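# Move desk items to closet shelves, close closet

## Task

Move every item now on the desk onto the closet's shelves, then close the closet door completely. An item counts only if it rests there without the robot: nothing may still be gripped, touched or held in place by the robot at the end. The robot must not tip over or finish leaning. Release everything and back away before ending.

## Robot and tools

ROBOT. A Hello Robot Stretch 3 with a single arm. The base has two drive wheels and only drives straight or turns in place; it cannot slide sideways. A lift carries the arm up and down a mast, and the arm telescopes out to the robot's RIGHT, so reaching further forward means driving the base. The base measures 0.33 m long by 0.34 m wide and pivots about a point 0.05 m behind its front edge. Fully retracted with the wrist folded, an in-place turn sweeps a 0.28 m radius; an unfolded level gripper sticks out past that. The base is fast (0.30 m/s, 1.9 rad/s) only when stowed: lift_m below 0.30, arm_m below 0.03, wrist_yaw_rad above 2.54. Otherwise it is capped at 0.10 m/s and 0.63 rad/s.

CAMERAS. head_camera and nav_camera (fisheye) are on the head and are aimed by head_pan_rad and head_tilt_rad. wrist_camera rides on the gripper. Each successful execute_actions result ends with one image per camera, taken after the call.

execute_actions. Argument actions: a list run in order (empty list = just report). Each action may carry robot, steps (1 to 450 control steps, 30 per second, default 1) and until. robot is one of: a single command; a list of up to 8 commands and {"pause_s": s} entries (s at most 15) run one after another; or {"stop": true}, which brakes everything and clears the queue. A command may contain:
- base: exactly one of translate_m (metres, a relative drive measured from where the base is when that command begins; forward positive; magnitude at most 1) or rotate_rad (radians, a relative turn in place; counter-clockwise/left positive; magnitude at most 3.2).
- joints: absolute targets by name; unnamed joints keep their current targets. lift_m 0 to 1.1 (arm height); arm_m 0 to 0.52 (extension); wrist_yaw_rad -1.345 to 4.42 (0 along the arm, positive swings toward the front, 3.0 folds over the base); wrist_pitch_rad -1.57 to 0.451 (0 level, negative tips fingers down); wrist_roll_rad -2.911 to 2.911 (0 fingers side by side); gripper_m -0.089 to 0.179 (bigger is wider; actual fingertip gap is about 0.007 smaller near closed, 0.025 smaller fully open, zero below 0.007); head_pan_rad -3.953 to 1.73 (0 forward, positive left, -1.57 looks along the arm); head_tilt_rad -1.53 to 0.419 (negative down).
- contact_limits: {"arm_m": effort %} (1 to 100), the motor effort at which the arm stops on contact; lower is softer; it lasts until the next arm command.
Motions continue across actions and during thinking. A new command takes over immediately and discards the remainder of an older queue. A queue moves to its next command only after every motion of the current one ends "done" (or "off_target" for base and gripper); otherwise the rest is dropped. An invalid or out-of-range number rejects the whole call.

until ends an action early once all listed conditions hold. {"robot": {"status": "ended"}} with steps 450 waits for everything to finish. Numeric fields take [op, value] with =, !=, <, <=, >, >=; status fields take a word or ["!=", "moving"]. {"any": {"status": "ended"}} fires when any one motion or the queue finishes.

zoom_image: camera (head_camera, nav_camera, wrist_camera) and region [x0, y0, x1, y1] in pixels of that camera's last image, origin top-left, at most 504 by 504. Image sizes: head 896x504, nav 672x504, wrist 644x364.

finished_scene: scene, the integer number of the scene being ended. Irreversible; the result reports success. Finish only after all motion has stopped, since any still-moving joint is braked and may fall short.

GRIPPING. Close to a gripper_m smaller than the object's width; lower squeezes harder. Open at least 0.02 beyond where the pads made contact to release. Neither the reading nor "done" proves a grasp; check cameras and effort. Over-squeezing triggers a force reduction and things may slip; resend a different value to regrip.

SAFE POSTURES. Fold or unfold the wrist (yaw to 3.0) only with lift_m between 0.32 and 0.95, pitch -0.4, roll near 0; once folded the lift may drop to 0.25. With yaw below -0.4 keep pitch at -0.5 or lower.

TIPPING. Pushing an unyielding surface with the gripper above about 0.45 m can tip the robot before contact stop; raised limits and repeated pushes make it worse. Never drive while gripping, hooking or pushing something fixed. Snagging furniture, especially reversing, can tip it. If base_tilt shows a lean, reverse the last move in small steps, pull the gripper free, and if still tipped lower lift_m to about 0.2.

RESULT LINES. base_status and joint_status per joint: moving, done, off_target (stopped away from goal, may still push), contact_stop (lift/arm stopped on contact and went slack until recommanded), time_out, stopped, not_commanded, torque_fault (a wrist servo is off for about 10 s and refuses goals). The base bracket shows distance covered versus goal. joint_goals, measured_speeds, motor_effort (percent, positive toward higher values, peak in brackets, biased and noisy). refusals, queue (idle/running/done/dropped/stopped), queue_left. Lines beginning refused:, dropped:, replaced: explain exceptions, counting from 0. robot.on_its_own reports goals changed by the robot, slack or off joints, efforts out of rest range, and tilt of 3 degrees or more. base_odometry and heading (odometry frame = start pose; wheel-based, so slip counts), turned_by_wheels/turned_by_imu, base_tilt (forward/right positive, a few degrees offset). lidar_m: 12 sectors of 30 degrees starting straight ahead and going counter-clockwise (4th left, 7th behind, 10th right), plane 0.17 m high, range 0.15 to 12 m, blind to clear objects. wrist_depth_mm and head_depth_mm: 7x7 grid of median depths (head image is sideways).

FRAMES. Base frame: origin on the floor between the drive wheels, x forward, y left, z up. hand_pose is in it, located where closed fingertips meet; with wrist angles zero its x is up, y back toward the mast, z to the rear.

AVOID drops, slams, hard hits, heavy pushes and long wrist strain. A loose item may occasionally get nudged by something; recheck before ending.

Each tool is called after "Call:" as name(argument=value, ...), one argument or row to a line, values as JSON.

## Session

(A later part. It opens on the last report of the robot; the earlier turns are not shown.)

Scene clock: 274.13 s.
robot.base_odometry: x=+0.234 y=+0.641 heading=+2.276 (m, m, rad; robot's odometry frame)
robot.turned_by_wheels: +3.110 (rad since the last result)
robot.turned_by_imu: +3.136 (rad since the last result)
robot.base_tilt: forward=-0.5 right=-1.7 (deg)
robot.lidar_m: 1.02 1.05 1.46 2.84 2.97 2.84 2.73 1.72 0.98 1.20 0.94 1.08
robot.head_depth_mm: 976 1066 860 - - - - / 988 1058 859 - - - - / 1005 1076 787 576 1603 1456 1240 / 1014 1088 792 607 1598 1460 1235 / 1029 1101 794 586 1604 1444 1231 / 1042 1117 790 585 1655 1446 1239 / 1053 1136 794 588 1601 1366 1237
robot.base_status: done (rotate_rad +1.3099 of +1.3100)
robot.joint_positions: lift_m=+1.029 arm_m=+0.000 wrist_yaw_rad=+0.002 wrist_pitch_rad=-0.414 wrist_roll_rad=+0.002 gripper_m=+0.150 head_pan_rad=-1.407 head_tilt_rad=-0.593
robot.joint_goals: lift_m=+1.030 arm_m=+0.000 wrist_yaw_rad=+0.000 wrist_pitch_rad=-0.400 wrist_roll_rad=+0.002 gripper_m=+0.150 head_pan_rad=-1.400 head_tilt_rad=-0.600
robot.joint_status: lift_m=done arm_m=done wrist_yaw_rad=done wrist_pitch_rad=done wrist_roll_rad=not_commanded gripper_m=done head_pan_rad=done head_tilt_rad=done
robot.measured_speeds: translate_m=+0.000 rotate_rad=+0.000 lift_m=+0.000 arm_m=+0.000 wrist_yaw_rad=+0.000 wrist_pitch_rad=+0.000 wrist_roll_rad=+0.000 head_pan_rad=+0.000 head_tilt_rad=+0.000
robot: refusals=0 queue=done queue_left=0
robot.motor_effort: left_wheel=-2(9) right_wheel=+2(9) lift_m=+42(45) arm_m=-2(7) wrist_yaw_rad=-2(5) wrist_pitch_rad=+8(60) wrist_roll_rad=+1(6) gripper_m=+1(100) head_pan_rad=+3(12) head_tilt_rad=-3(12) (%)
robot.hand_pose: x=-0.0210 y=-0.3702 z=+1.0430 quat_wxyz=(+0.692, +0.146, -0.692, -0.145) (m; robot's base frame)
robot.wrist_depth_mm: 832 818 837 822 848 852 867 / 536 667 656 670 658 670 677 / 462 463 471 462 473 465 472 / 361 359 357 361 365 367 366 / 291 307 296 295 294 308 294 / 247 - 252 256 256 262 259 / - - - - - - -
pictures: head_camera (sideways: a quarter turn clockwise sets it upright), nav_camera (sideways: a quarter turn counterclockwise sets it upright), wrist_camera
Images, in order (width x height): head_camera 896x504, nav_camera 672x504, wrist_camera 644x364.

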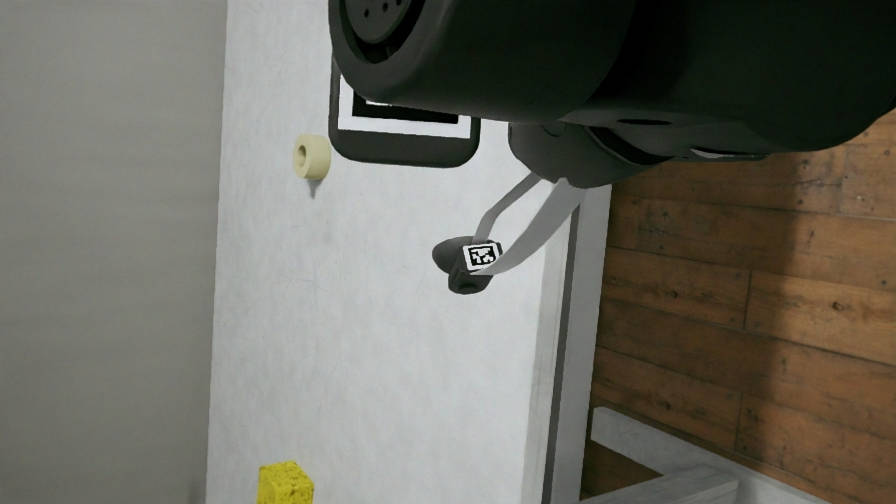

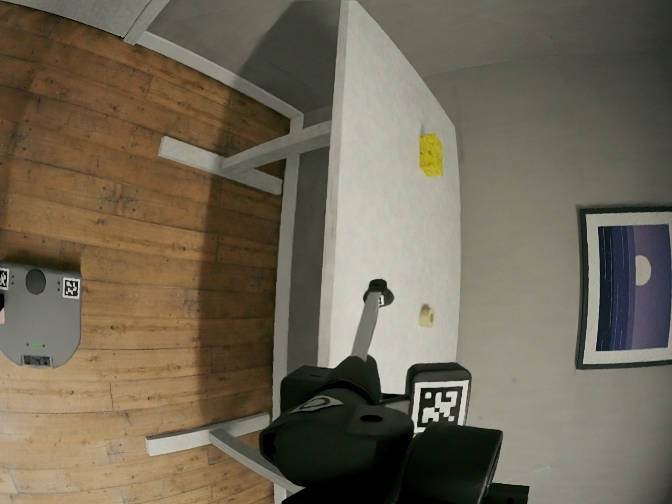

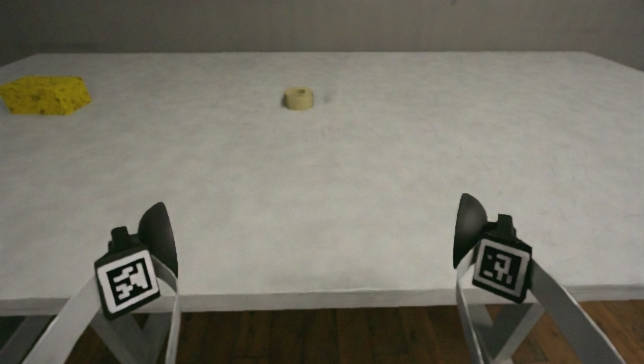

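Call:
execute_actions(
  actions=[
    {"robot":[{"base":{"translate_m":0.045},"joints":{"lift_m":0.955,"gripper_m":0.12}},{"joints":{"arm_m":0.37}}],"steps":300,"until":{"robot":{"queue":["!=","running"]}}},
  ],
)

Scene clock: 282.10 s.
robot.base_odometry: x=+0.205 y=+0.675 heading=+2.276 (m, m, rad; robot's odometry frame)
robot.turned_by_wheels: +0.000 (rad since the last result)
robot.turned_by_imu: +0.001 (rad since the last result)
robot.base_tilt: forward=-0.5 right=-1.7 (deg)
robot.lidar_m: 0.97 1.01 1.40 2.84 2.99 2.88 2.77 1.72 1.01 1.20 0.91 1.04
robot.head_depth_mm: 979 1041 688 586 510 1449 1237 / 986 1067 - 586 511 1454 1234 / 1000 1078 834 584 1598 1434 1237 / 1012 1087 790 584 1618 1442 1236 / 1024 1096 794 584 1600 1446 1228 / 1039 1110 791 585 1619 1449 1233 / 1048 1130 786 586 1173 1328 1235
robot.base_status: done (translate_m +0.0450 of +0.0450)
robot.joint_positions: lift_m=+0.956 arm_m=+0.370 wrist_yaw_rad=+0.001 wrist_pitch_rad=-0.414 wrist_roll_rad=+0.002 gripper_m=+0.120 head_pan_rad=-1.407 head_tilt_rad=-0.593
robot.joint_goals: lift_m=+0.955 arm_m=+0.370 wrist_yaw_rad=+0.000 wrist_pitch_rad=-0.400 wrist_roll_rad=+0.002 gripper_m=+0.120 head_pan_rad=-1.400 head_tilt_rad=-0.600
robot.joint_status: lift_m=done arm_m=done wrist_yaw_rad=done wrist_pitch_rad=done wrist_roll_rad=not_commanded gripper_m=done head_pan_rad=done head_tilt_rad=done
robot.measured_speeds: translate_m=+0.000 rotate_rad=+0.000 lift_m=+0.000 arm_m=+0.000 wrist_yaw_rad=+0.000 wrist_pitch_rad=+0.000 wrist_roll_rad=+0.000 head_pan_rad=+0.000 head_tilt_rad=+0.000
robot: refusals=0 queue=done queue_left=0
robot.motor_effort: left_wheel=-3(4) right_wheel=+2(5) lift_m=+17(43) arm_m=+4(4) wrist_yaw_rad=-2(2) wrist_pitch_rad=+8(8) wrist_roll_rad=+1(1) gripper_m=+0(100) head_pan_rad=+3(3) head_tilt_rad=-4(2) (%)
robot.hand_pose: x=-0.0212 y=-0.7394 z=+0.9690 quat_wxyz=(+0.692, +0.146, -0.692, -0.145) (m; robot's base frame)
robot.wrist_depth_mm: 497 506 513 520 523 519 537 / 430 434 433 437 441 437 435 / 304 303 306 305 308 310 305 / 233 235 237 208 237 239 238 / 191 195 192 186 193 192 193 / 161 161 163 162 162 162 163 / 142 140 140 141 140 140 140
pictures: head_camera (sideways: a quarter turn clockwise sets it upright), nav_camera (sideways: a quarter turn counterclockwise sets it upright), wrist_camera
Images, in order (width x height): head_camera 896x504, nav_camera 672x504, wrist_camera 644x364.

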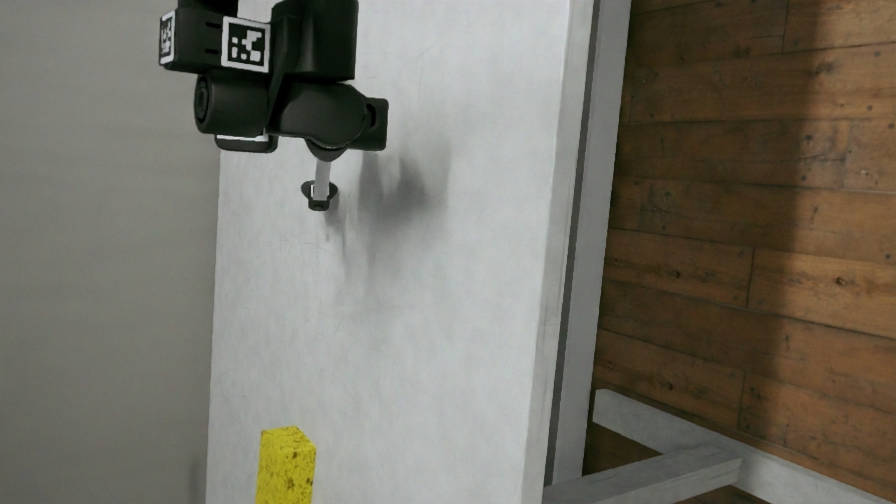

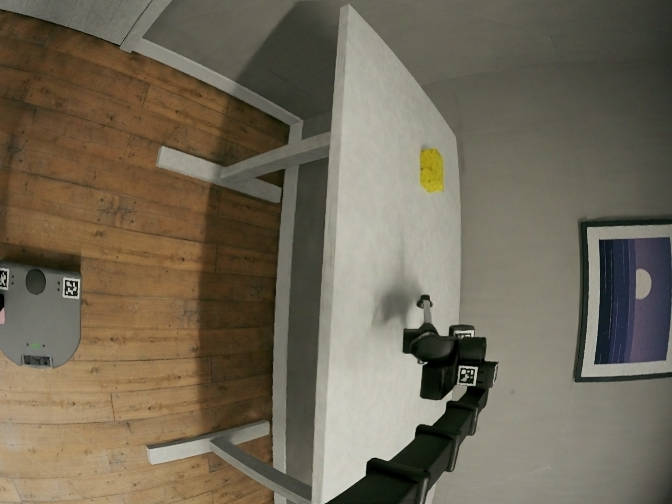

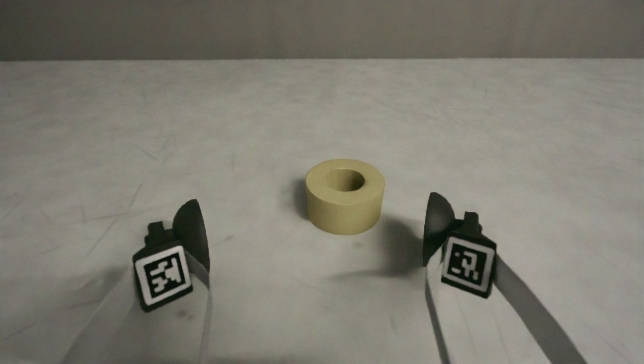

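Call:
execute_actions(
  actions=[
    {"robot":[{"joints":{"lift_m":0.946}},{"joints":{"arm_m":0.435}},{"joints":{"gripper_m":0.035}},{"pause_s":0.5},{"joints":{"lift_m":1.0}}],"steps":300,"until":{"robot":{"queue":["!=","running"]}}},
  ],
)

Scene clock: 289.27 s.
robot.base_odometry: x=+0.205 y=+0.675 heading=+2.276 (m, m, rad; robot's odometry frame)
robot.turned_by_wheels: +0.000 (rad since the last result)
robot.turned_by_imu: +0.001 (rad since the last result)
robot.base_tilt: forward=-0.6 right=-1.7 (deg)
robot.lidar_m: 0.97 1.01 1.40 2.84 3.00 2.89 2.78 1.72 1.01 1.20 0.91 1.03
robot.head_depth_mm: 954 - 791 584 511 1444 1243 / 984 - 753 586 510 1450 1240 / 1000 1076 792 586 1604 1446 1225 / 1013 1084 794 586 1604 1448 1232 / 1028 1111 795 586 1603 1456 1242 / 1036 1116 791 585 1601 1439 1239 / 1055 1131 783 586 1177 1325 1224
robot.base_status: done (translate_m +0.0450 of +0.0450)
robot.joint_positions: lift_m=+0.999 arm_m=+0.435 wrist_yaw_rad=+0.002 wrist_pitch_rad=-0.415 wrist_roll_rad=+0.003 gripper_m=+0.035 head_pan_rad=-1.407 head_tilt_rad=-0.593
robot.joint_goals: lift_m=+1.000 arm_m=+0.435 wrist_yaw_rad=+0.000 wrist_pitch_rad=-0.400 wrist_roll_rad=+0.003 gripper_m=+0.035 head_pan_rad=-1.400 head_tilt_rad=-0.600
robot.joint_status: lift_m=done arm_m=done wrist_yaw_rad=done wrist_pitch_rad=done wrist_roll_rad=not_commanded gripper_m=done head_pan_rad=done head_tilt_rad=done
robot.measured_speeds: translate_m=+0.000 rotate_rad=+0.000 lift_m=+0.000 arm_m=+0.000 wrist_yaw_rad=+0.000 wrist_pitch_rad=+0.000 wrist_roll_rad=+0.000 head_pan_rad=+0.000 head_tilt_rad=+0.000
robot: refusals=0 queue=done queue_left=0
robot.motor_effort: left_wheel=-2(2) right_wheel=+1(2) lift_m=+43(43) arm_m=+3(6) wrist_yaw_rad=-2(2) wrist_pitch_rad=+9(11) wrist_roll_rad=+1(1) gripper_m=-7(100) head_pan_rad=+3(3) head_tilt_rad=-2(3) (%)
robot.hand_pose: x=-0.0212 y=-0.8044 z=+1.0129 quat_wxyz=(+0.691, +0.146, -0.693, -0.146) (m; robot's base frame)
robot.wrist_depth_mm: 443 445 450 465 456 469 466 / 483 484 501 504 497 509 515 / 396 403 400 407 400 404 411 / 309 307 310 310 309 310 312 / 251 250 261 250 259 253 251 / 211 210 200 140 201 211 214 / 184 183 184 122 183 184 184
pictures: head_camera (sideways: a quarter turn clockwise sets it upright), nav_camera (sideways: a quarter turn counterclockwise sets it upright), wrist_camera
Images, in order (width x height): head_camera 896x504, nav_camera 672x504, wrist_camera 644x364.

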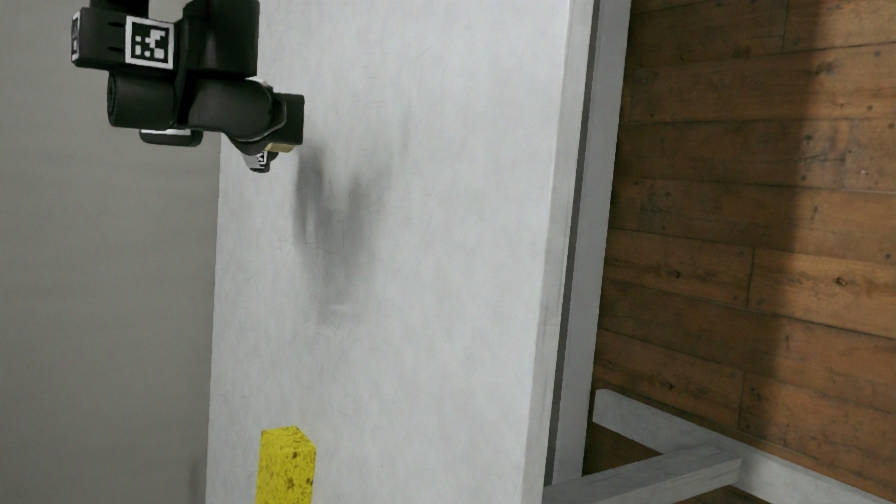

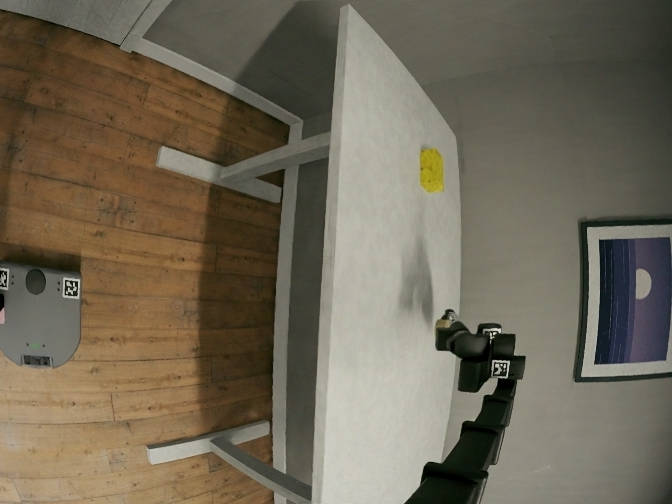

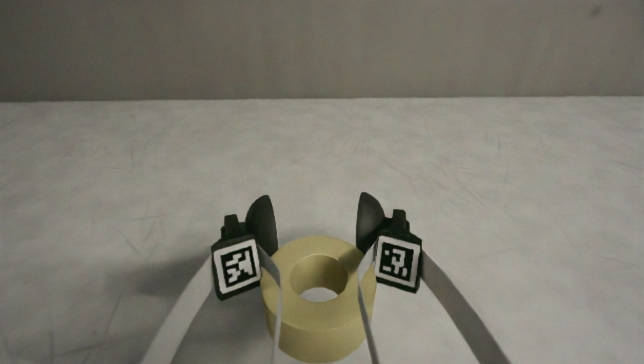

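Call:
execute_actions(
  actions=[
    {"robot":[{"joints":{"lift_m":0.947}},{"joints":{"gripper_m":0.11}},{"joints":{"arm_m":0.395}},{"joints":{"gripper_m":0.03}},{"pause_s":0.5},{"joints":{"lift_m":1.0}}],"steps":300,"until":{"robot":{"queue":["!=","running"]}}},
  ],
)

Scene clock: 298.13 s.
robot.base_odometry: x=+0.205 y=+0.675 heading=+2.276 (m, m, rad; robot's odometry frame)
robot.turned_by_wheels: +0.000 (rad since the last result)
robot.turned_by_imu: +0.001 (rad since the last result)
robot.base_tilt: forward=-0.6 right=-1.7 (deg)
robot.lidar_m: 0.97 1.01 1.40 2.84 2.99 2.89 2.77 1.72 1.01 1.20 0.91 1.04
robot.head_depth_mm: 960 - 774 584 510 1432 1228 / 986 - 720 586 510 1437 1231 / 1000 1072 793 586 1592 1442 1234 / 1011 1085 791 585 1599 1444 1239 / 1031 1106 796 586 1601 1451 1231 / 1040 1117 789 586 1613 1453 1240 / 1051 1125 782 585 1183 1328 1230
robot.base_status: done (translate_m +0.0450 of +0.0450)
robot.joint_positions: lift_m=+0.999 arm_m=+0.395 wrist_yaw_rad=+0.001 wrist_pitch_rad=-0.415 wrist_roll_rad=+0.003 gripper_m=+0.031 head_pan_rad=-1.407 head_tilt_rad=-0.593
robot.joint_goals: lift_m=+1.000 arm_m=+0.395 wrist_yaw_rad=+0.000 wrist_pitch_rad=-0.400 wrist_roll_rad=+0.003 gripper_m=+0.030 head_pan_rad=-1.400 head_tilt_rad=-0.600
robot.joint_status: lift_m=done arm_m=done wrist_yaw_rad=done wrist_pitch_rad=done wrist_roll_rad=not_commanded gripper_m=done head_pan_rad=done head_tilt_rad=done
robot.measured_speeds: translate_m=+0.000 rotate_rad=+0.000 lift_m=+0.000 arm_m=+0.000 wrist_yaw_rad=+0.000 wrist_pitch_rad=+0.000 wrist_roll_rad=+0.000 head_pan_rad=+0.000 head_tilt_rad=+0.000
robot: refusals=0 queue=done queue_left=0
robot.motor_effort: left_wheel=-2(3) right_wheel=+1(3) lift_m=+43(45) arm_m=-2(1) wrist_yaw_rad=-1(2) wrist_pitch_rad=+9(9) wrist_roll_rad=+1(1) gripper_m=-11(100) head_pan_rad=+3(2) head_tilt_rad=-3(3) (%)
robot.hand_pose: x=-0.0213 y=-0.7651 z=+1.0128 quat_wxyz=(+0.691, +0.146, -0.693, -0.146) (m; robot's base frame)
robot.wrist_depth_mm: 481 483 489 493 493 509 500 / 510 517 521 533 539 539 530 / 401 393 405 398 401 402 403 / 306 311 309 307 308 311 311 / 249 252 259 156 260 254 251 / 211 212 204 200 206 212 213 / 183 184 183 185 184 183 184
pictures: head_camera (sideways: a quarter turn clockwise sets it upright), nav_camera (sideways: a quarter turn counterclockwise sets it upright), wrist_camera
Images, in order (width x height): head_camera 896x504, nav_camera 672x504, wrist_camera 644x364.

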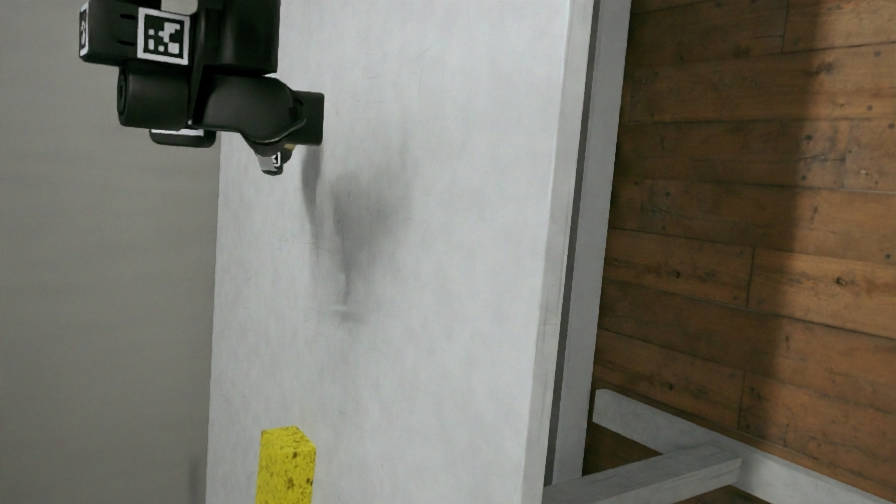

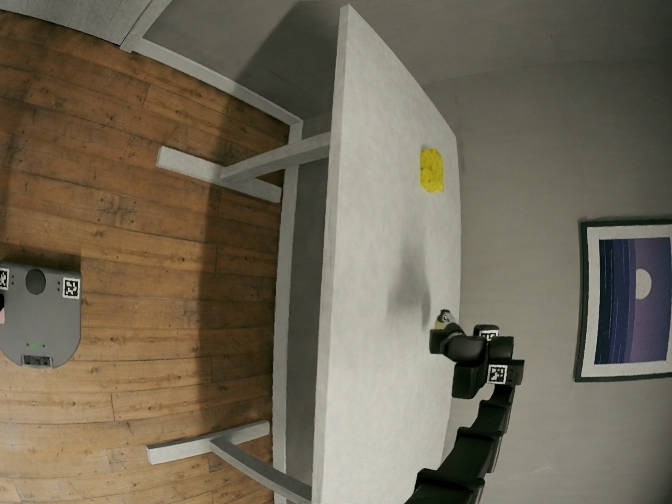

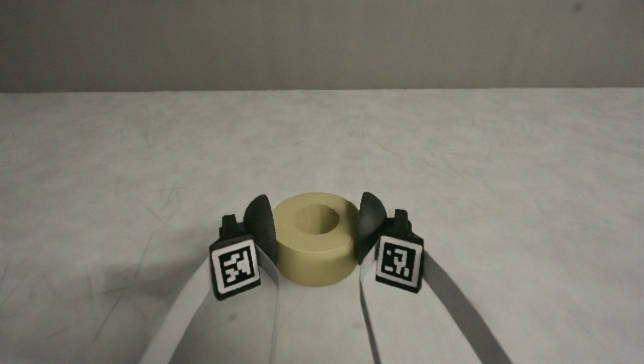

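Call:
execute_actions(
  actions=[
    {"robot":[{"joints":{"arm_m":0,"gripper_m":0.025}},{"base":{"rotate_rad":1.81}},{"joints":{"lift_m":0.9}},{"joints":{"wrist_yaw_rad":3.0}},{"joints":{"lift_m":0.26}},{"base":{"translate_m":1.0}},{"base":{"translate_m":1.0}},{"base":{"translate_m":0.48}}],"steps":450,"until":{"robot":{"queue":["!=","running"]}}},
    {"steps":450,"until":{"robot":{"queue":["!=","running"]}}},
    {"robot":[{"base":{"rotate_rad":1.30},"joints":{"head_pan_rad":-1.57,"head_tilt_rad":-0.7}},{"joints":{"lift_m":0.64}},{"joints":{"wrist_yaw_rad":0}},{"joints":{"wrist_pitch_rad":-0.1}}],"steps":450,"until":{"robot":{"queue":["!=","running"]}}},
  ],
)

Scene clock: 344.33 s.
robot.base_odometry: x=-1.219 y=-1.328 heading=-0.897 (m, m, rad; robot's odometry frame)
robot.turned_by_wheels: +3.110 (rad since the last result)
robot.turned_by_imu: +3.142 (rad since the last result)
robot.base_tilt: forward=-0.6 right=-1.7 (deg)
robot.lidar_m: 2.16 2.23 3.02 3.12 2.28 1.67 1.60 1.65 0.49 1.16 0.54 0.66
robot.head_depth_mm: 814 921 871 661 681 786 1067 / 821 1104 935 1213 1270 991 1102 / 815 1109 931 1249 1510 1342 1197 / 819 1096 888 1249 1535 1341 1180 / 818 1102 898 1255 1526 1357 1179 / 815 1099 937 1261 1523 1369 1157 / 819 1094 933 1249 1511 910 1068
robot.base_status: done (rotate_rad +1.2999 of +1.3000)
robot.joint_positions: lift_m=+0.639 arm_m=+0.000 wrist_yaw_rad=+0.003 wrist_pitch_rad=-0.124 wrist_roll_rad=+0.003 gripper_m=+0.026 head_pan_rad=-1.563 head_tilt_rad=-0.692
robot.joint_goals: lift_m=+0.640 arm_m=+0.000 wrist_yaw_rad=+0.000 wrist_pitch_rad=-0.100 wrist_roll_rad=+0.003 gripper_m=+0.025 head_pan_rad=-1.570 head_tilt_rad=-0.700
robot.joint_status: lift_m=done arm_m=done wrist_yaw_rad=done wrist_pitch_rad=done wrist_roll_rad=not_commanded gripper_m=done head_pan_rad=done head_tilt_rad=done
robot.measured_speeds: translate_m=+0.000 rotate_rad=+0.000 lift_m=+0.000 arm_m=+0.000 wrist_yaw_rad=+0.000 wrist_pitch_rad=+0.000 wrist_roll_rad=+0.000 head_pan_rad=+0.000 head_tilt_rad=+0.000
robot: refusals=0 queue=done queue_left=0
robot.motor_effort: left_wheel=-3(13) right_wheel=+2(10) lift_m=+43(47) arm_m=-3(5) wrist_yaw_rad=-2(4) wrist_pitch_rad=+14(15) wrist_roll_rad=+1(1) gripper_m=-13(47) head_pan_rad=-2(10) head_tilt_rad=-3(11) (%)
robot.hand_pose: x=-0.0208 y=-0.3966 z=+0.7225 quat_wxyz=(+0.705, +0.045, -0.707, -0.043) (m; robot's base frame)
robot.wrist_depth_mm: 783 804 827 820 821 455 211 / 834 862 867 881 746 455 213 / 873 901 928 910 857 314 212 / 925 918 966 915 883 314 220 / 725 706 755 157 694 316 225 / - - - - - 320 239 / - - - - 899 299 257
pictures: head_camera (sideways: a quarter turn clockwise sets it upright), nav_camera (sideways: a quarter turn counterclockwise sets it upright), wrist_camera
Images, in order (width x height): head_camera 896x504, nav_camera 672x504, wrist_camera 644x364.

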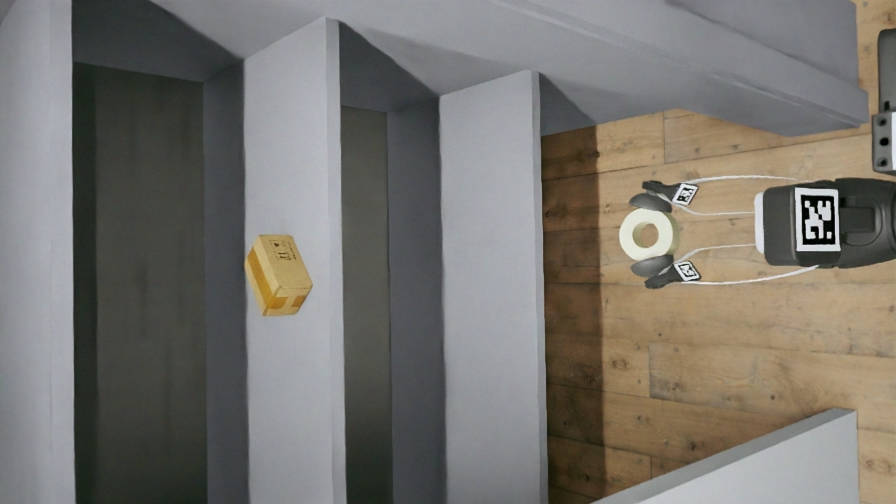

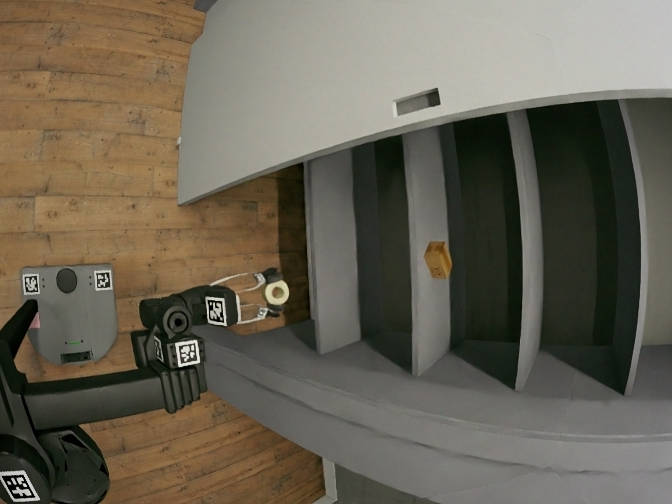

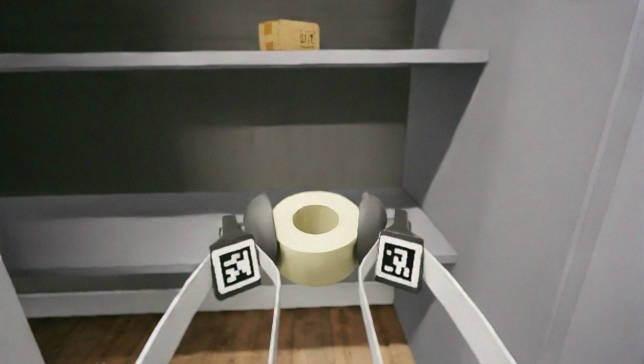

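Call:
execute_actions(
  actions=[
    {"robot":[{"joints":{"lift_m":0.5}},{"joints":{"arm_m":0.48}}],"steps":300,"until":{"robot":{"queue":["!=","running"]}}},
  ],
)

Scene clock: 353.73 s.
robot.base_odometry: x=-1.219 y=-1.328 heading=-0.897 (m, m, rad; robot's odometry frame)
robot.turned_by_wheels: +0.000 (rad since the last result)
robot.turned_by_imu: +0.001 (rad since the last result)
robot.base_tilt: forward=-0.6 right=-1.7 (deg)
robot.lidar_m: 2.17 2.24 3.02 3.13 2.28 1.67 1.60 1.66 0.49 1.16 0.54 0.65
robot.head_depth_mm: 813 920 872 661 686 791 1077 / 815 1108 933 1206 1166 902 - / 816 1105 934 1282 1535 1359 1184 / 814 1098 888 1332 1522 1362 1179 / 814 1095 901 1256 1511 1363 1181 / 815 1092 933 1248 1517 1364 1159 / 817 1099 933 1250 1523 904 1065
robot.base_status: done (rotate_rad +1.2999 of +1.3000)
robot.joint_positions: lift_m=+0.501 arm_m=+0.480 wrist_yaw_rad=+0.001 wrist_pitch_rad=-0.123 wrist_roll_rad=+0.003 gripper_m=+0.026 head_pan_rad=-1.563 head_tilt_rad=-0.692
robot.joint_goals: lift_m=+0.500 arm_m=+0.480 wrist_yaw_rad=+0.000 wrist_pitch_rad=-0.100 wrist_roll_rad=+0.003 gripper_m=+0.025 head_pan_rad=-1.570 head_tilt_rad=-0.700
robot.joint_status: lift_m=done arm_m=done wrist_yaw_rad=done wrist_pitch_rad=done wrist_roll_rad=not_commanded gripper_m=done head_pan_rad=done head_tilt_rad=done
robot.measured_speeds: translate_m=+0.000 rotate_rad=+0.000 lift_m=+0.000 arm_m=+0.000 wrist_yaw_rad=+0.000 wrist_pitch_rad=+0.000 wrist_roll_rad=+0.000 head_pan_rad=+0.000 head_tilt_rad=+0.000
robot: refusals=0 queue=done queue_left=0
robot.motor_effort: left_wheel=-3(3) right_wheel=+2(2) lift_m=+17(43) arm_m=+3(7) wrist_yaw_rad=-2(2) wrist_pitch_rad=+14(15) wrist_roll_rad=+1(1) gripper_m=-13(14) head_pan_rad=-2(3) head_tilt_rad=-3(4) (%)
robot.hand_pose: x=-0.0211 y=-0.8759 z=+0.5839 quat_wxyz=(+0.705, +0.044, -0.707, -0.043) (m; robot's base frame)
robot.wrist_depth_mm: 396 400 400 412 416 413 298 / 418 418 427 429 434 429 302 / 448 446 452 461 462 441 305 / 463 469 476 480 490 447 303 / 432 426 445 157 453 390 308 / 324 327 300 291 301 313 296 / 261 257 260 257 257 254 253
pictures: head_camera (sideways: a quarter turn clockwise sets it upright), nav_camera (sideways: a quarter turn counterclockwise sets it upright), wrist_camera
Images, in order (width x height): head_camera 896x504, nav_camera 672x504, wrist_camera 644x364.

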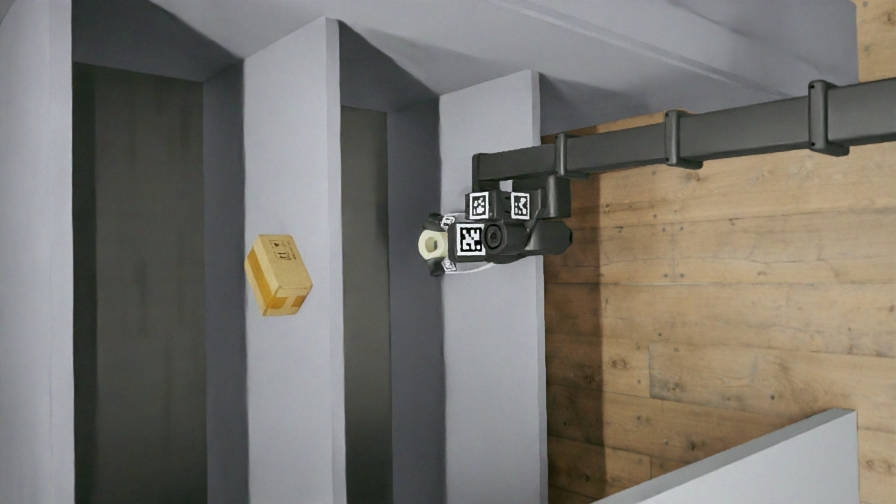

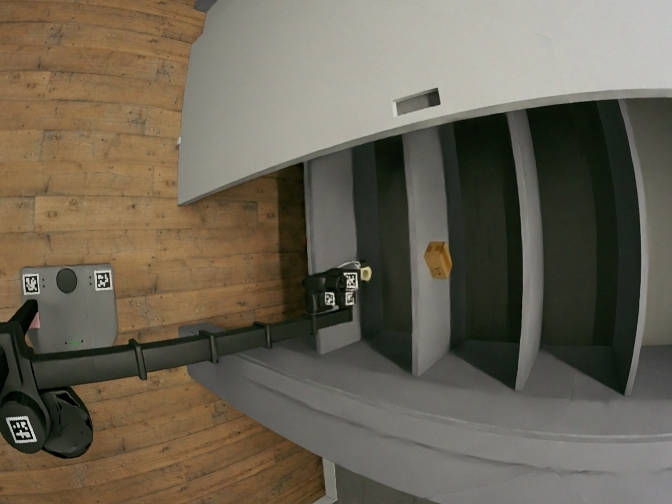

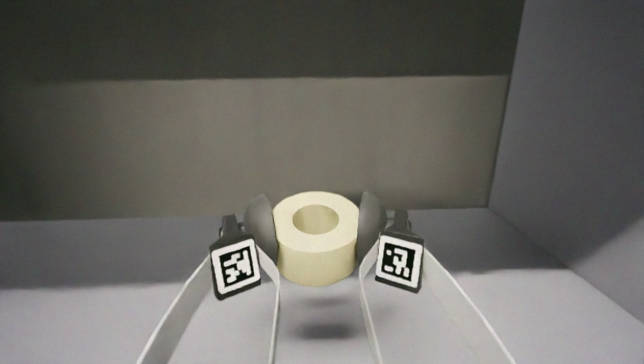

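Call:
execute_actions(
  actions=[
    {"robot":[{"joints":{"lift_m":0.405}},{"joints":{"gripper_m":0.11}},{"joints":{"lift_m":0.42}},{"joints":{"arm_m":0,"wrist_pitch_rad":-0.4}},{"joints":{"wrist_yaw_rad":3.0}},{"joints":{"lift_m":0.26}},{"base":{"rotate_rad":1.80}},{"base":{"translate_m":1.0}}],"steps":450,"until":{"robot":{"queue":["!=","running"]}}},
    {"steps":450,"until":{"robot":{"queue":["!=","running"]}}},
    {"robot":[{"base":{"translate_m":1.0}},{"base":{"translate_m":0.42}},{"base":{"rotate_rad":1.31},"joints":{"head_pan_rad":-1.2,"head_tilt_rad":-0.7}},{"base":{"translate_m":0.3}},{"joints":{"lift_m":0.9}},{"joints":{"wrist_yaw_rad":0}},{"joints":{"lift_m":1.03}}],"steps":450,"until":{"robot":{"queue":["!=","running"]}}},
    {"steps":300,"until":{"robot":{"queue":["!=","running"]}}},
  ],
)

Scene clock: 404.20 s.
robot.base_odometry: x=+0.100 y=+0.812 heading=+2.213 (m, m, rad; robot's odometry frame)
robot.turned_by_wheels: +3.110 (rad since the last result)
robot.turned_by_imu: +3.138 (rad since the last result)
robot.base_tilt: forward=-0.5 right=-1.8 (deg)
robot.lidar_m: 0.76 0.78 1.03 2.73 3.51 3.13 2.99 1.17 1.26 1.20 0.82 0.82
robot.head_depth_mm: 988 880 647 524 - 1328 1158 / 1027 882 648 510 1597 1358 1177 / 1048 771 647 542 1589 1361 1181 / 1084 887 647 541 1490 1351 1183 / 1115 886 644 560 1562 1318 1178 / 1151 1233 647 1647 1585 1359 1190 / 1151 1235 646 1380 1472 1355 1182
robot.base_status: done (translate_m +0.3000 of +0.3000)
robot.joint_positions: lift_m=+1.029 arm_m=+0.000 wrist_yaw_rad=+0.002 wrist_pitch_rad=-0.414 wrist_roll_rad=+0.004 gripper_m=+0.110 head_pan_rad=-1.207 head_tilt_rad=-0.693
robot.joint_goals: lift_m=+1.030 arm_m=+0.000 wrist_yaw_rad=+0.000 wrist_pitch_rad=-0.400 wrist_roll_rad=+0.004 gripper_m=+0.110 head_pan_rad=-1.200 head_tilt_rad=-0.700
robot.joint_status: lift_m=done arm_m=done wrist_yaw_rad=done wrist_pitch_rad=done wrist_roll_rad=not_commanded gripper_m=done head_pan_rad=done head_tilt_rad=done
robot.measured_speeds: translate_m=+0.000 rotate_rad=+0.000 lift_m=+0.000 arm_m=+0.000 wrist_yaw_rad=+0.000 wrist_pitch_rad=+0.000 wrist_roll_rad=+0.000 head_pan_rad=+0.000 head_tilt_rad=+0.000
robot: refusals=0 queue=done queue_left=0
robot.motor_effort: left_wheel=-3(10) right_wheel=+2(10) lift_m=+43(42) arm_m=-2(7) wrist_yaw_rad=-2(0) wrist_pitch_rad=+9(82) wrist_roll_rad=+0(0) gripper_m=+1(100) head_pan_rad=+2(18) head_tilt_rad=-3(4) (%)
robot.hand_pose: x=-0.0210 y=-0.3702 z=+1.0430 quat_wxyz=(+0.691, +0.146, -0.693, -0.145) (m; robot's base frame)
robot.wrist_depth_mm: 799 816 824 843 853 895 866 / 876 663 667 660 670 662 694 / 465 470 470 472 470 473 468 / 364 360 361 365 363 362 365 / 292 297 293 297 301 295 295 / 256 257 258 267 - 276 875 / 916 - - - - - -
pictures: head_camera (sideways: a quarter turn clockwise sets it upright), nav_camera (sideways: a quarter turn counterclockwise sets it upright), wrist_camera
Images, in order (width x height): head_camera 896x504, nav_camera 672x504, wrist_camera 644x364.

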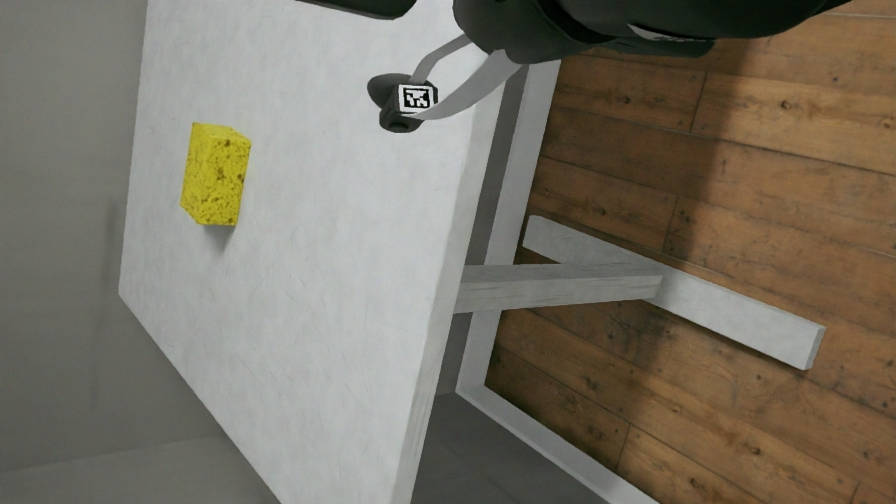

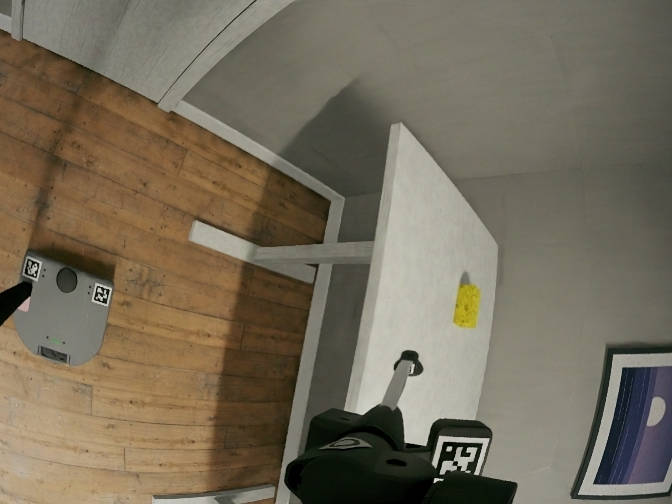

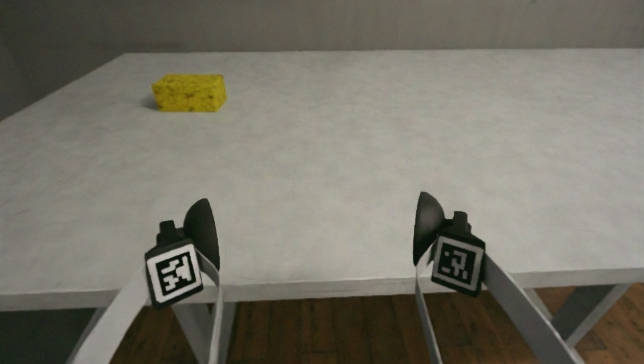

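Call:
execute_actions(
  actions=[
    {"robot":[{"base":{"translate_m":0.26},"joints":{"lift_m":0.96,"gripper_m":0.178}},{"joints":{"arm_m":0.33}}],"steps":300,"until":{"robot":{"queue":["!=","running"]}}},
  ],
)

Scene clock: 414.10 s.
robot.base_odometry: x=-0.055 y=+1.021 heading=+2.213 (m, m, rad; robot's odometry frame)
robot.turned_by_wheels: +0.000 (rad since the last result)
robot.turned_by_imu: +0.003 (rad since the last result)
robot.base_tilt: forward=-0.6 right=-1.7 (deg)
robot.lidar_m: 0.50 0.52 0.69 1.82 2.92 3.43 3.24 1.37 1.25 0.75 0.76 0.51
robot.head_depth_mm: 989 888 622 509 1555 1358 1184 / 1015 887 647 510 1517 1352 1183 / 1045 1108 647 525 1566 1296 1162 / 1078 1205 673 542 1588 1361 1183 / 1075 1194 1326 1372 1535 1363 1185 / 907 976 1059 1150 1263 1306 1187 / 774 823 874 935 1004 1098 1134
robot.base_status: done (translate_m +0.2600 of +0.2600)
robot.joint_positions: lift_m=+0.961 arm_m=+0.330 wrist_yaw_rad=+0.001 wrist_pitch_rad=-0.414 wrist_roll_rad=+0.004 gripper_m=+0.178 head_pan_rad=-1.207 head_tilt_rad=-0.693
robot.joint_goals: lift_m=+0.960 arm_m=+0.330 wrist_yaw_rad=+0.000 wrist_pitch_rad=-0.400 wrist_roll_rad=+0.004 gripper_m=+0.178 head_pan_rad=-1.200 head_tilt_rad=-0.700
robot.joint_status: lift_m=done arm_m=done wrist_yaw_rad=done wrist_pitch_rad=done wrist_roll_rad=not_commanded gripper_m=done head_pan_rad=done head_tilt_rad=done
robot.measured_speeds: translate_m=+0.000 rotate_rad=+0.000 lift_m=+0.000 arm_m=+0.000 wrist_yaw_rad=+0.000 wrist_pitch_rad=+0.000 wrist_roll_rad=+0.000 head_pan_rad=+0.000 head_tilt_rad=+0.000
robot: refusals=0 queue=done queue_left=0
robot.motor_effort: left_wheel=-3(4) right_wheel=+2(5) lift_m=+16(42) arm_m=+4(2) wrist_yaw_rad=-2(2) wrist_pitch_rad=+8(8) wrist_roll_rad=+0(0) gripper_m=+1(100) head_pan_rad=+3(2) head_tilt_rad=-3(3) (%)
robot.hand_pose: x=-0.0212 y=-0.6994 z=+0.9740 quat_wxyz=(+0.691, +0.146, -0.693, -0.146) (m; robot's base frame)
robot.wrist_depth_mm: 520 533 553 538 567 562 566 / 577 562 450 446 453 460 458 / 627 316 317 248 219 317 316 / 243 245 242 224 216 244 245 / 203 206 200 199 199 206 199 / - 167 168 168 168 163 170 / 141 145 146 146 146 145 145
pictures: head_camera (sideways: a quarter turn clockwise sets it upright), nav_camera (sideways: a quarter turn counterclockwise sets it upright), wrist_camera
Images, in order (width x height): head_camera 896x504, nav_camera 672x504, wrist_camera 644x364.

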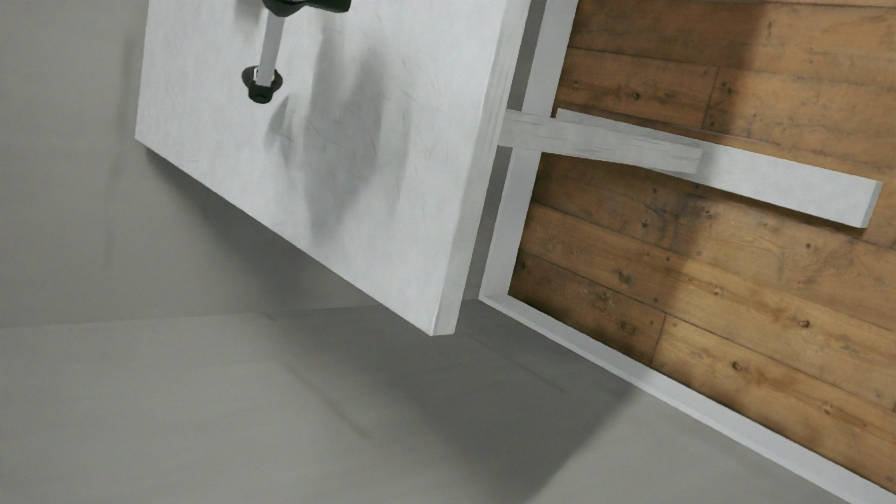

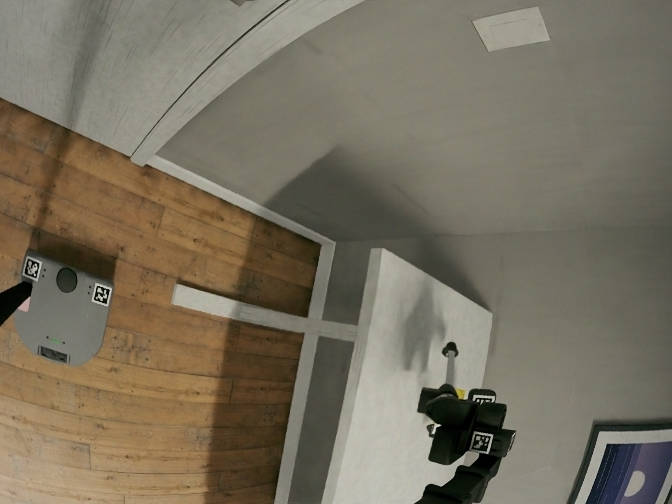

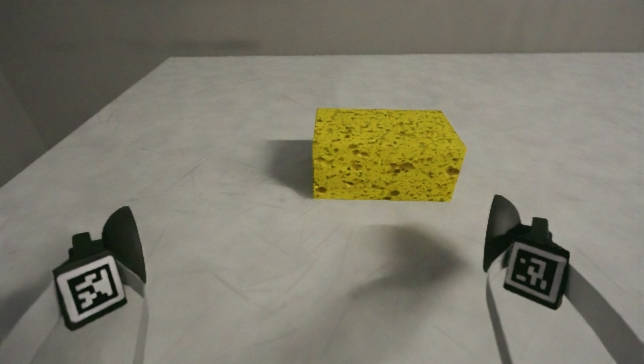

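Call:
execute_actions(
  actions=[
    {"robot":[{"base":{"translate_m":-0.05},"joints":{"lift_m":0.953}},{"joints":{"arm_m":0.395}},{"joints":{"gripper_m":0.085}},{"pause_s":0.5},{"joints":{"lift_m":1.0}}],"steps":300,"until":{"robot":{"queue":["!=","running"]}}},
  ],
)

Scene clock: 425.37 s.
robot.base_odometry: x=-0.025 y=+0.981 heading=+2.213 (m, m, rad; robot's odometry frame)
robot.turned_by_wheels: +0.000 (rad since the last result)
robot.turned_by_imu: +0.001 (rad since the last result)
robot.base_tilt: forward=-0.6 right=-1.7 (deg)
robot.lidar_m: 0.55 0.57 0.76 2.01 2.92 3.32 3.20 1.34 1.25 0.76 0.83 0.60
robot.head_depth_mm: 991 884 646 510 1559 1360 1184 / 1010 885 647 510 1592 1366 1184 / 1045 886 647 524 1436 1300 1180 / 1075 1187 648 542 1601 1353 1170 / 1115 1245 1310 561 1548 1358 1172 / 1003 1078 1160 1224 1387 1333 1180 / 847 906 962 1027 1114 1206 1161
robot.base_status: done (translate_m -0.0500 of -0.0500)
robot.joint_positions: lift_m=+0.999 arm_m=+0.395 wrist_yaw_rad=+0.002 wrist_pitch_rad=-0.413 wrist_roll_rad=+0.004 gripper_m=+0.085 head_pan_rad=-1.207 head_tilt_rad=-0.693
robot.joint_goals: lift_m=+1.000 arm_m=+0.395 wrist_yaw_rad=+0.000 wrist_pitch_rad=-0.400 wrist_roll_rad=+0.004 gripper_m=+0.085 head_pan_rad=-1.200 head_tilt_rad=-0.700
robot.joint_status: lift_m=done arm_m=done wrist_yaw_rad=done wrist_pitch_rad=done wrist_roll_rad=not_commanded gripper_m=done head_pan_rad=done head_tilt_rad=done
robot.measured_speeds: translate_m=+0.000 rotate_rad=+0.000 lift_m=+0.000 arm_m=+0.000 wrist_yaw_rad=+0.000 wrist_pitch_rad=+0.000 wrist_roll_rad=+0.000 head_pan_rad=+0.000 head_tilt_rad=+0.000
robot: refusals=0 queue=done queue_left=0
robot.motor_effort: left_wheel=-2(7) right_wheel=+1(5) lift_m=+43(45) arm_m=+3(3) wrist_yaw_rad=-2(1) wrist_pitch_rad=+8(9) wrist_roll_rad=+0(1) gripper_m=+0(100) head_pan_rad=+3(2) head_tilt_rad=-4(3) (%)
robot.hand_pose: x=-0.0212 y=-0.7646 z=+1.0132 quat_wxyz=(+0.691, +0.146, -0.693, -0.145) (m; robot's base frame)
robot.wrist_depth_mm: 477 483 482 489 498 518 517 / 514 519 523 531 535 535 557 / 563 402 402 306 399 402 402 / 309 309 295 272 311 307 307 / 251 251 263 253 260 254 252 / 213 213 207 214 208 213 211 / 183 184 184 184 184 184 185
pictures: head_camera (sideways: a quarter turn clockwise sets it upright), nav_camera (sideways: a quarter turn counterclockwise sets it upright), wrist_camera
Images, in order (width x height): head_camera 896x504, nav_camera 672x504, wrist_camera 644x364.

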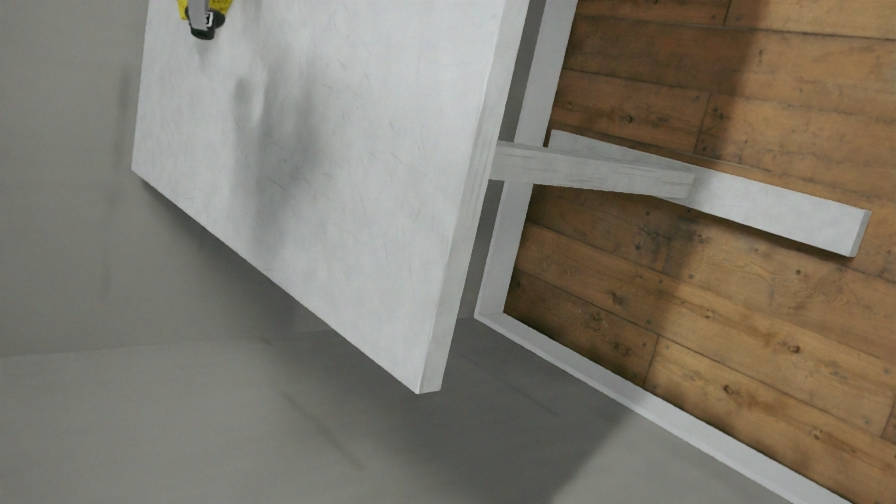

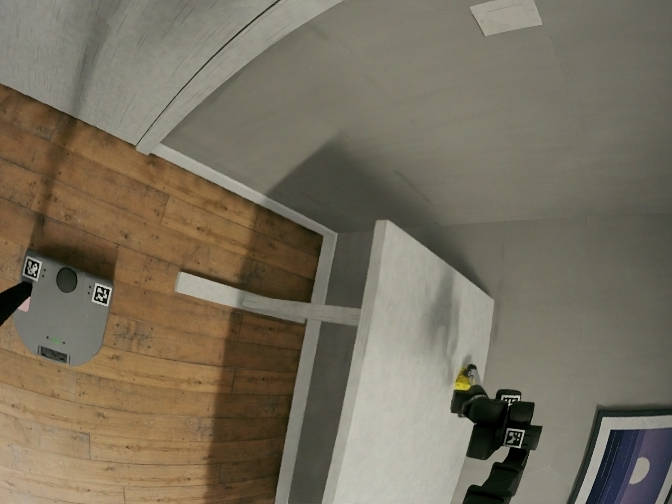

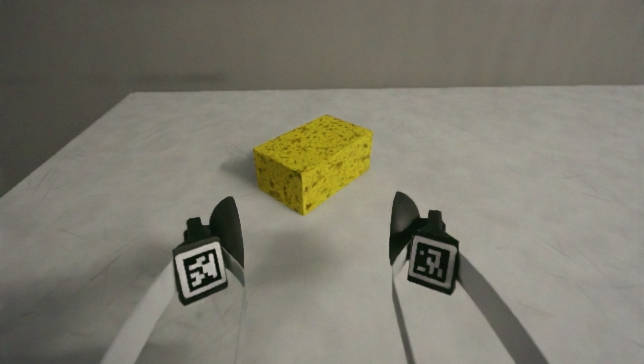

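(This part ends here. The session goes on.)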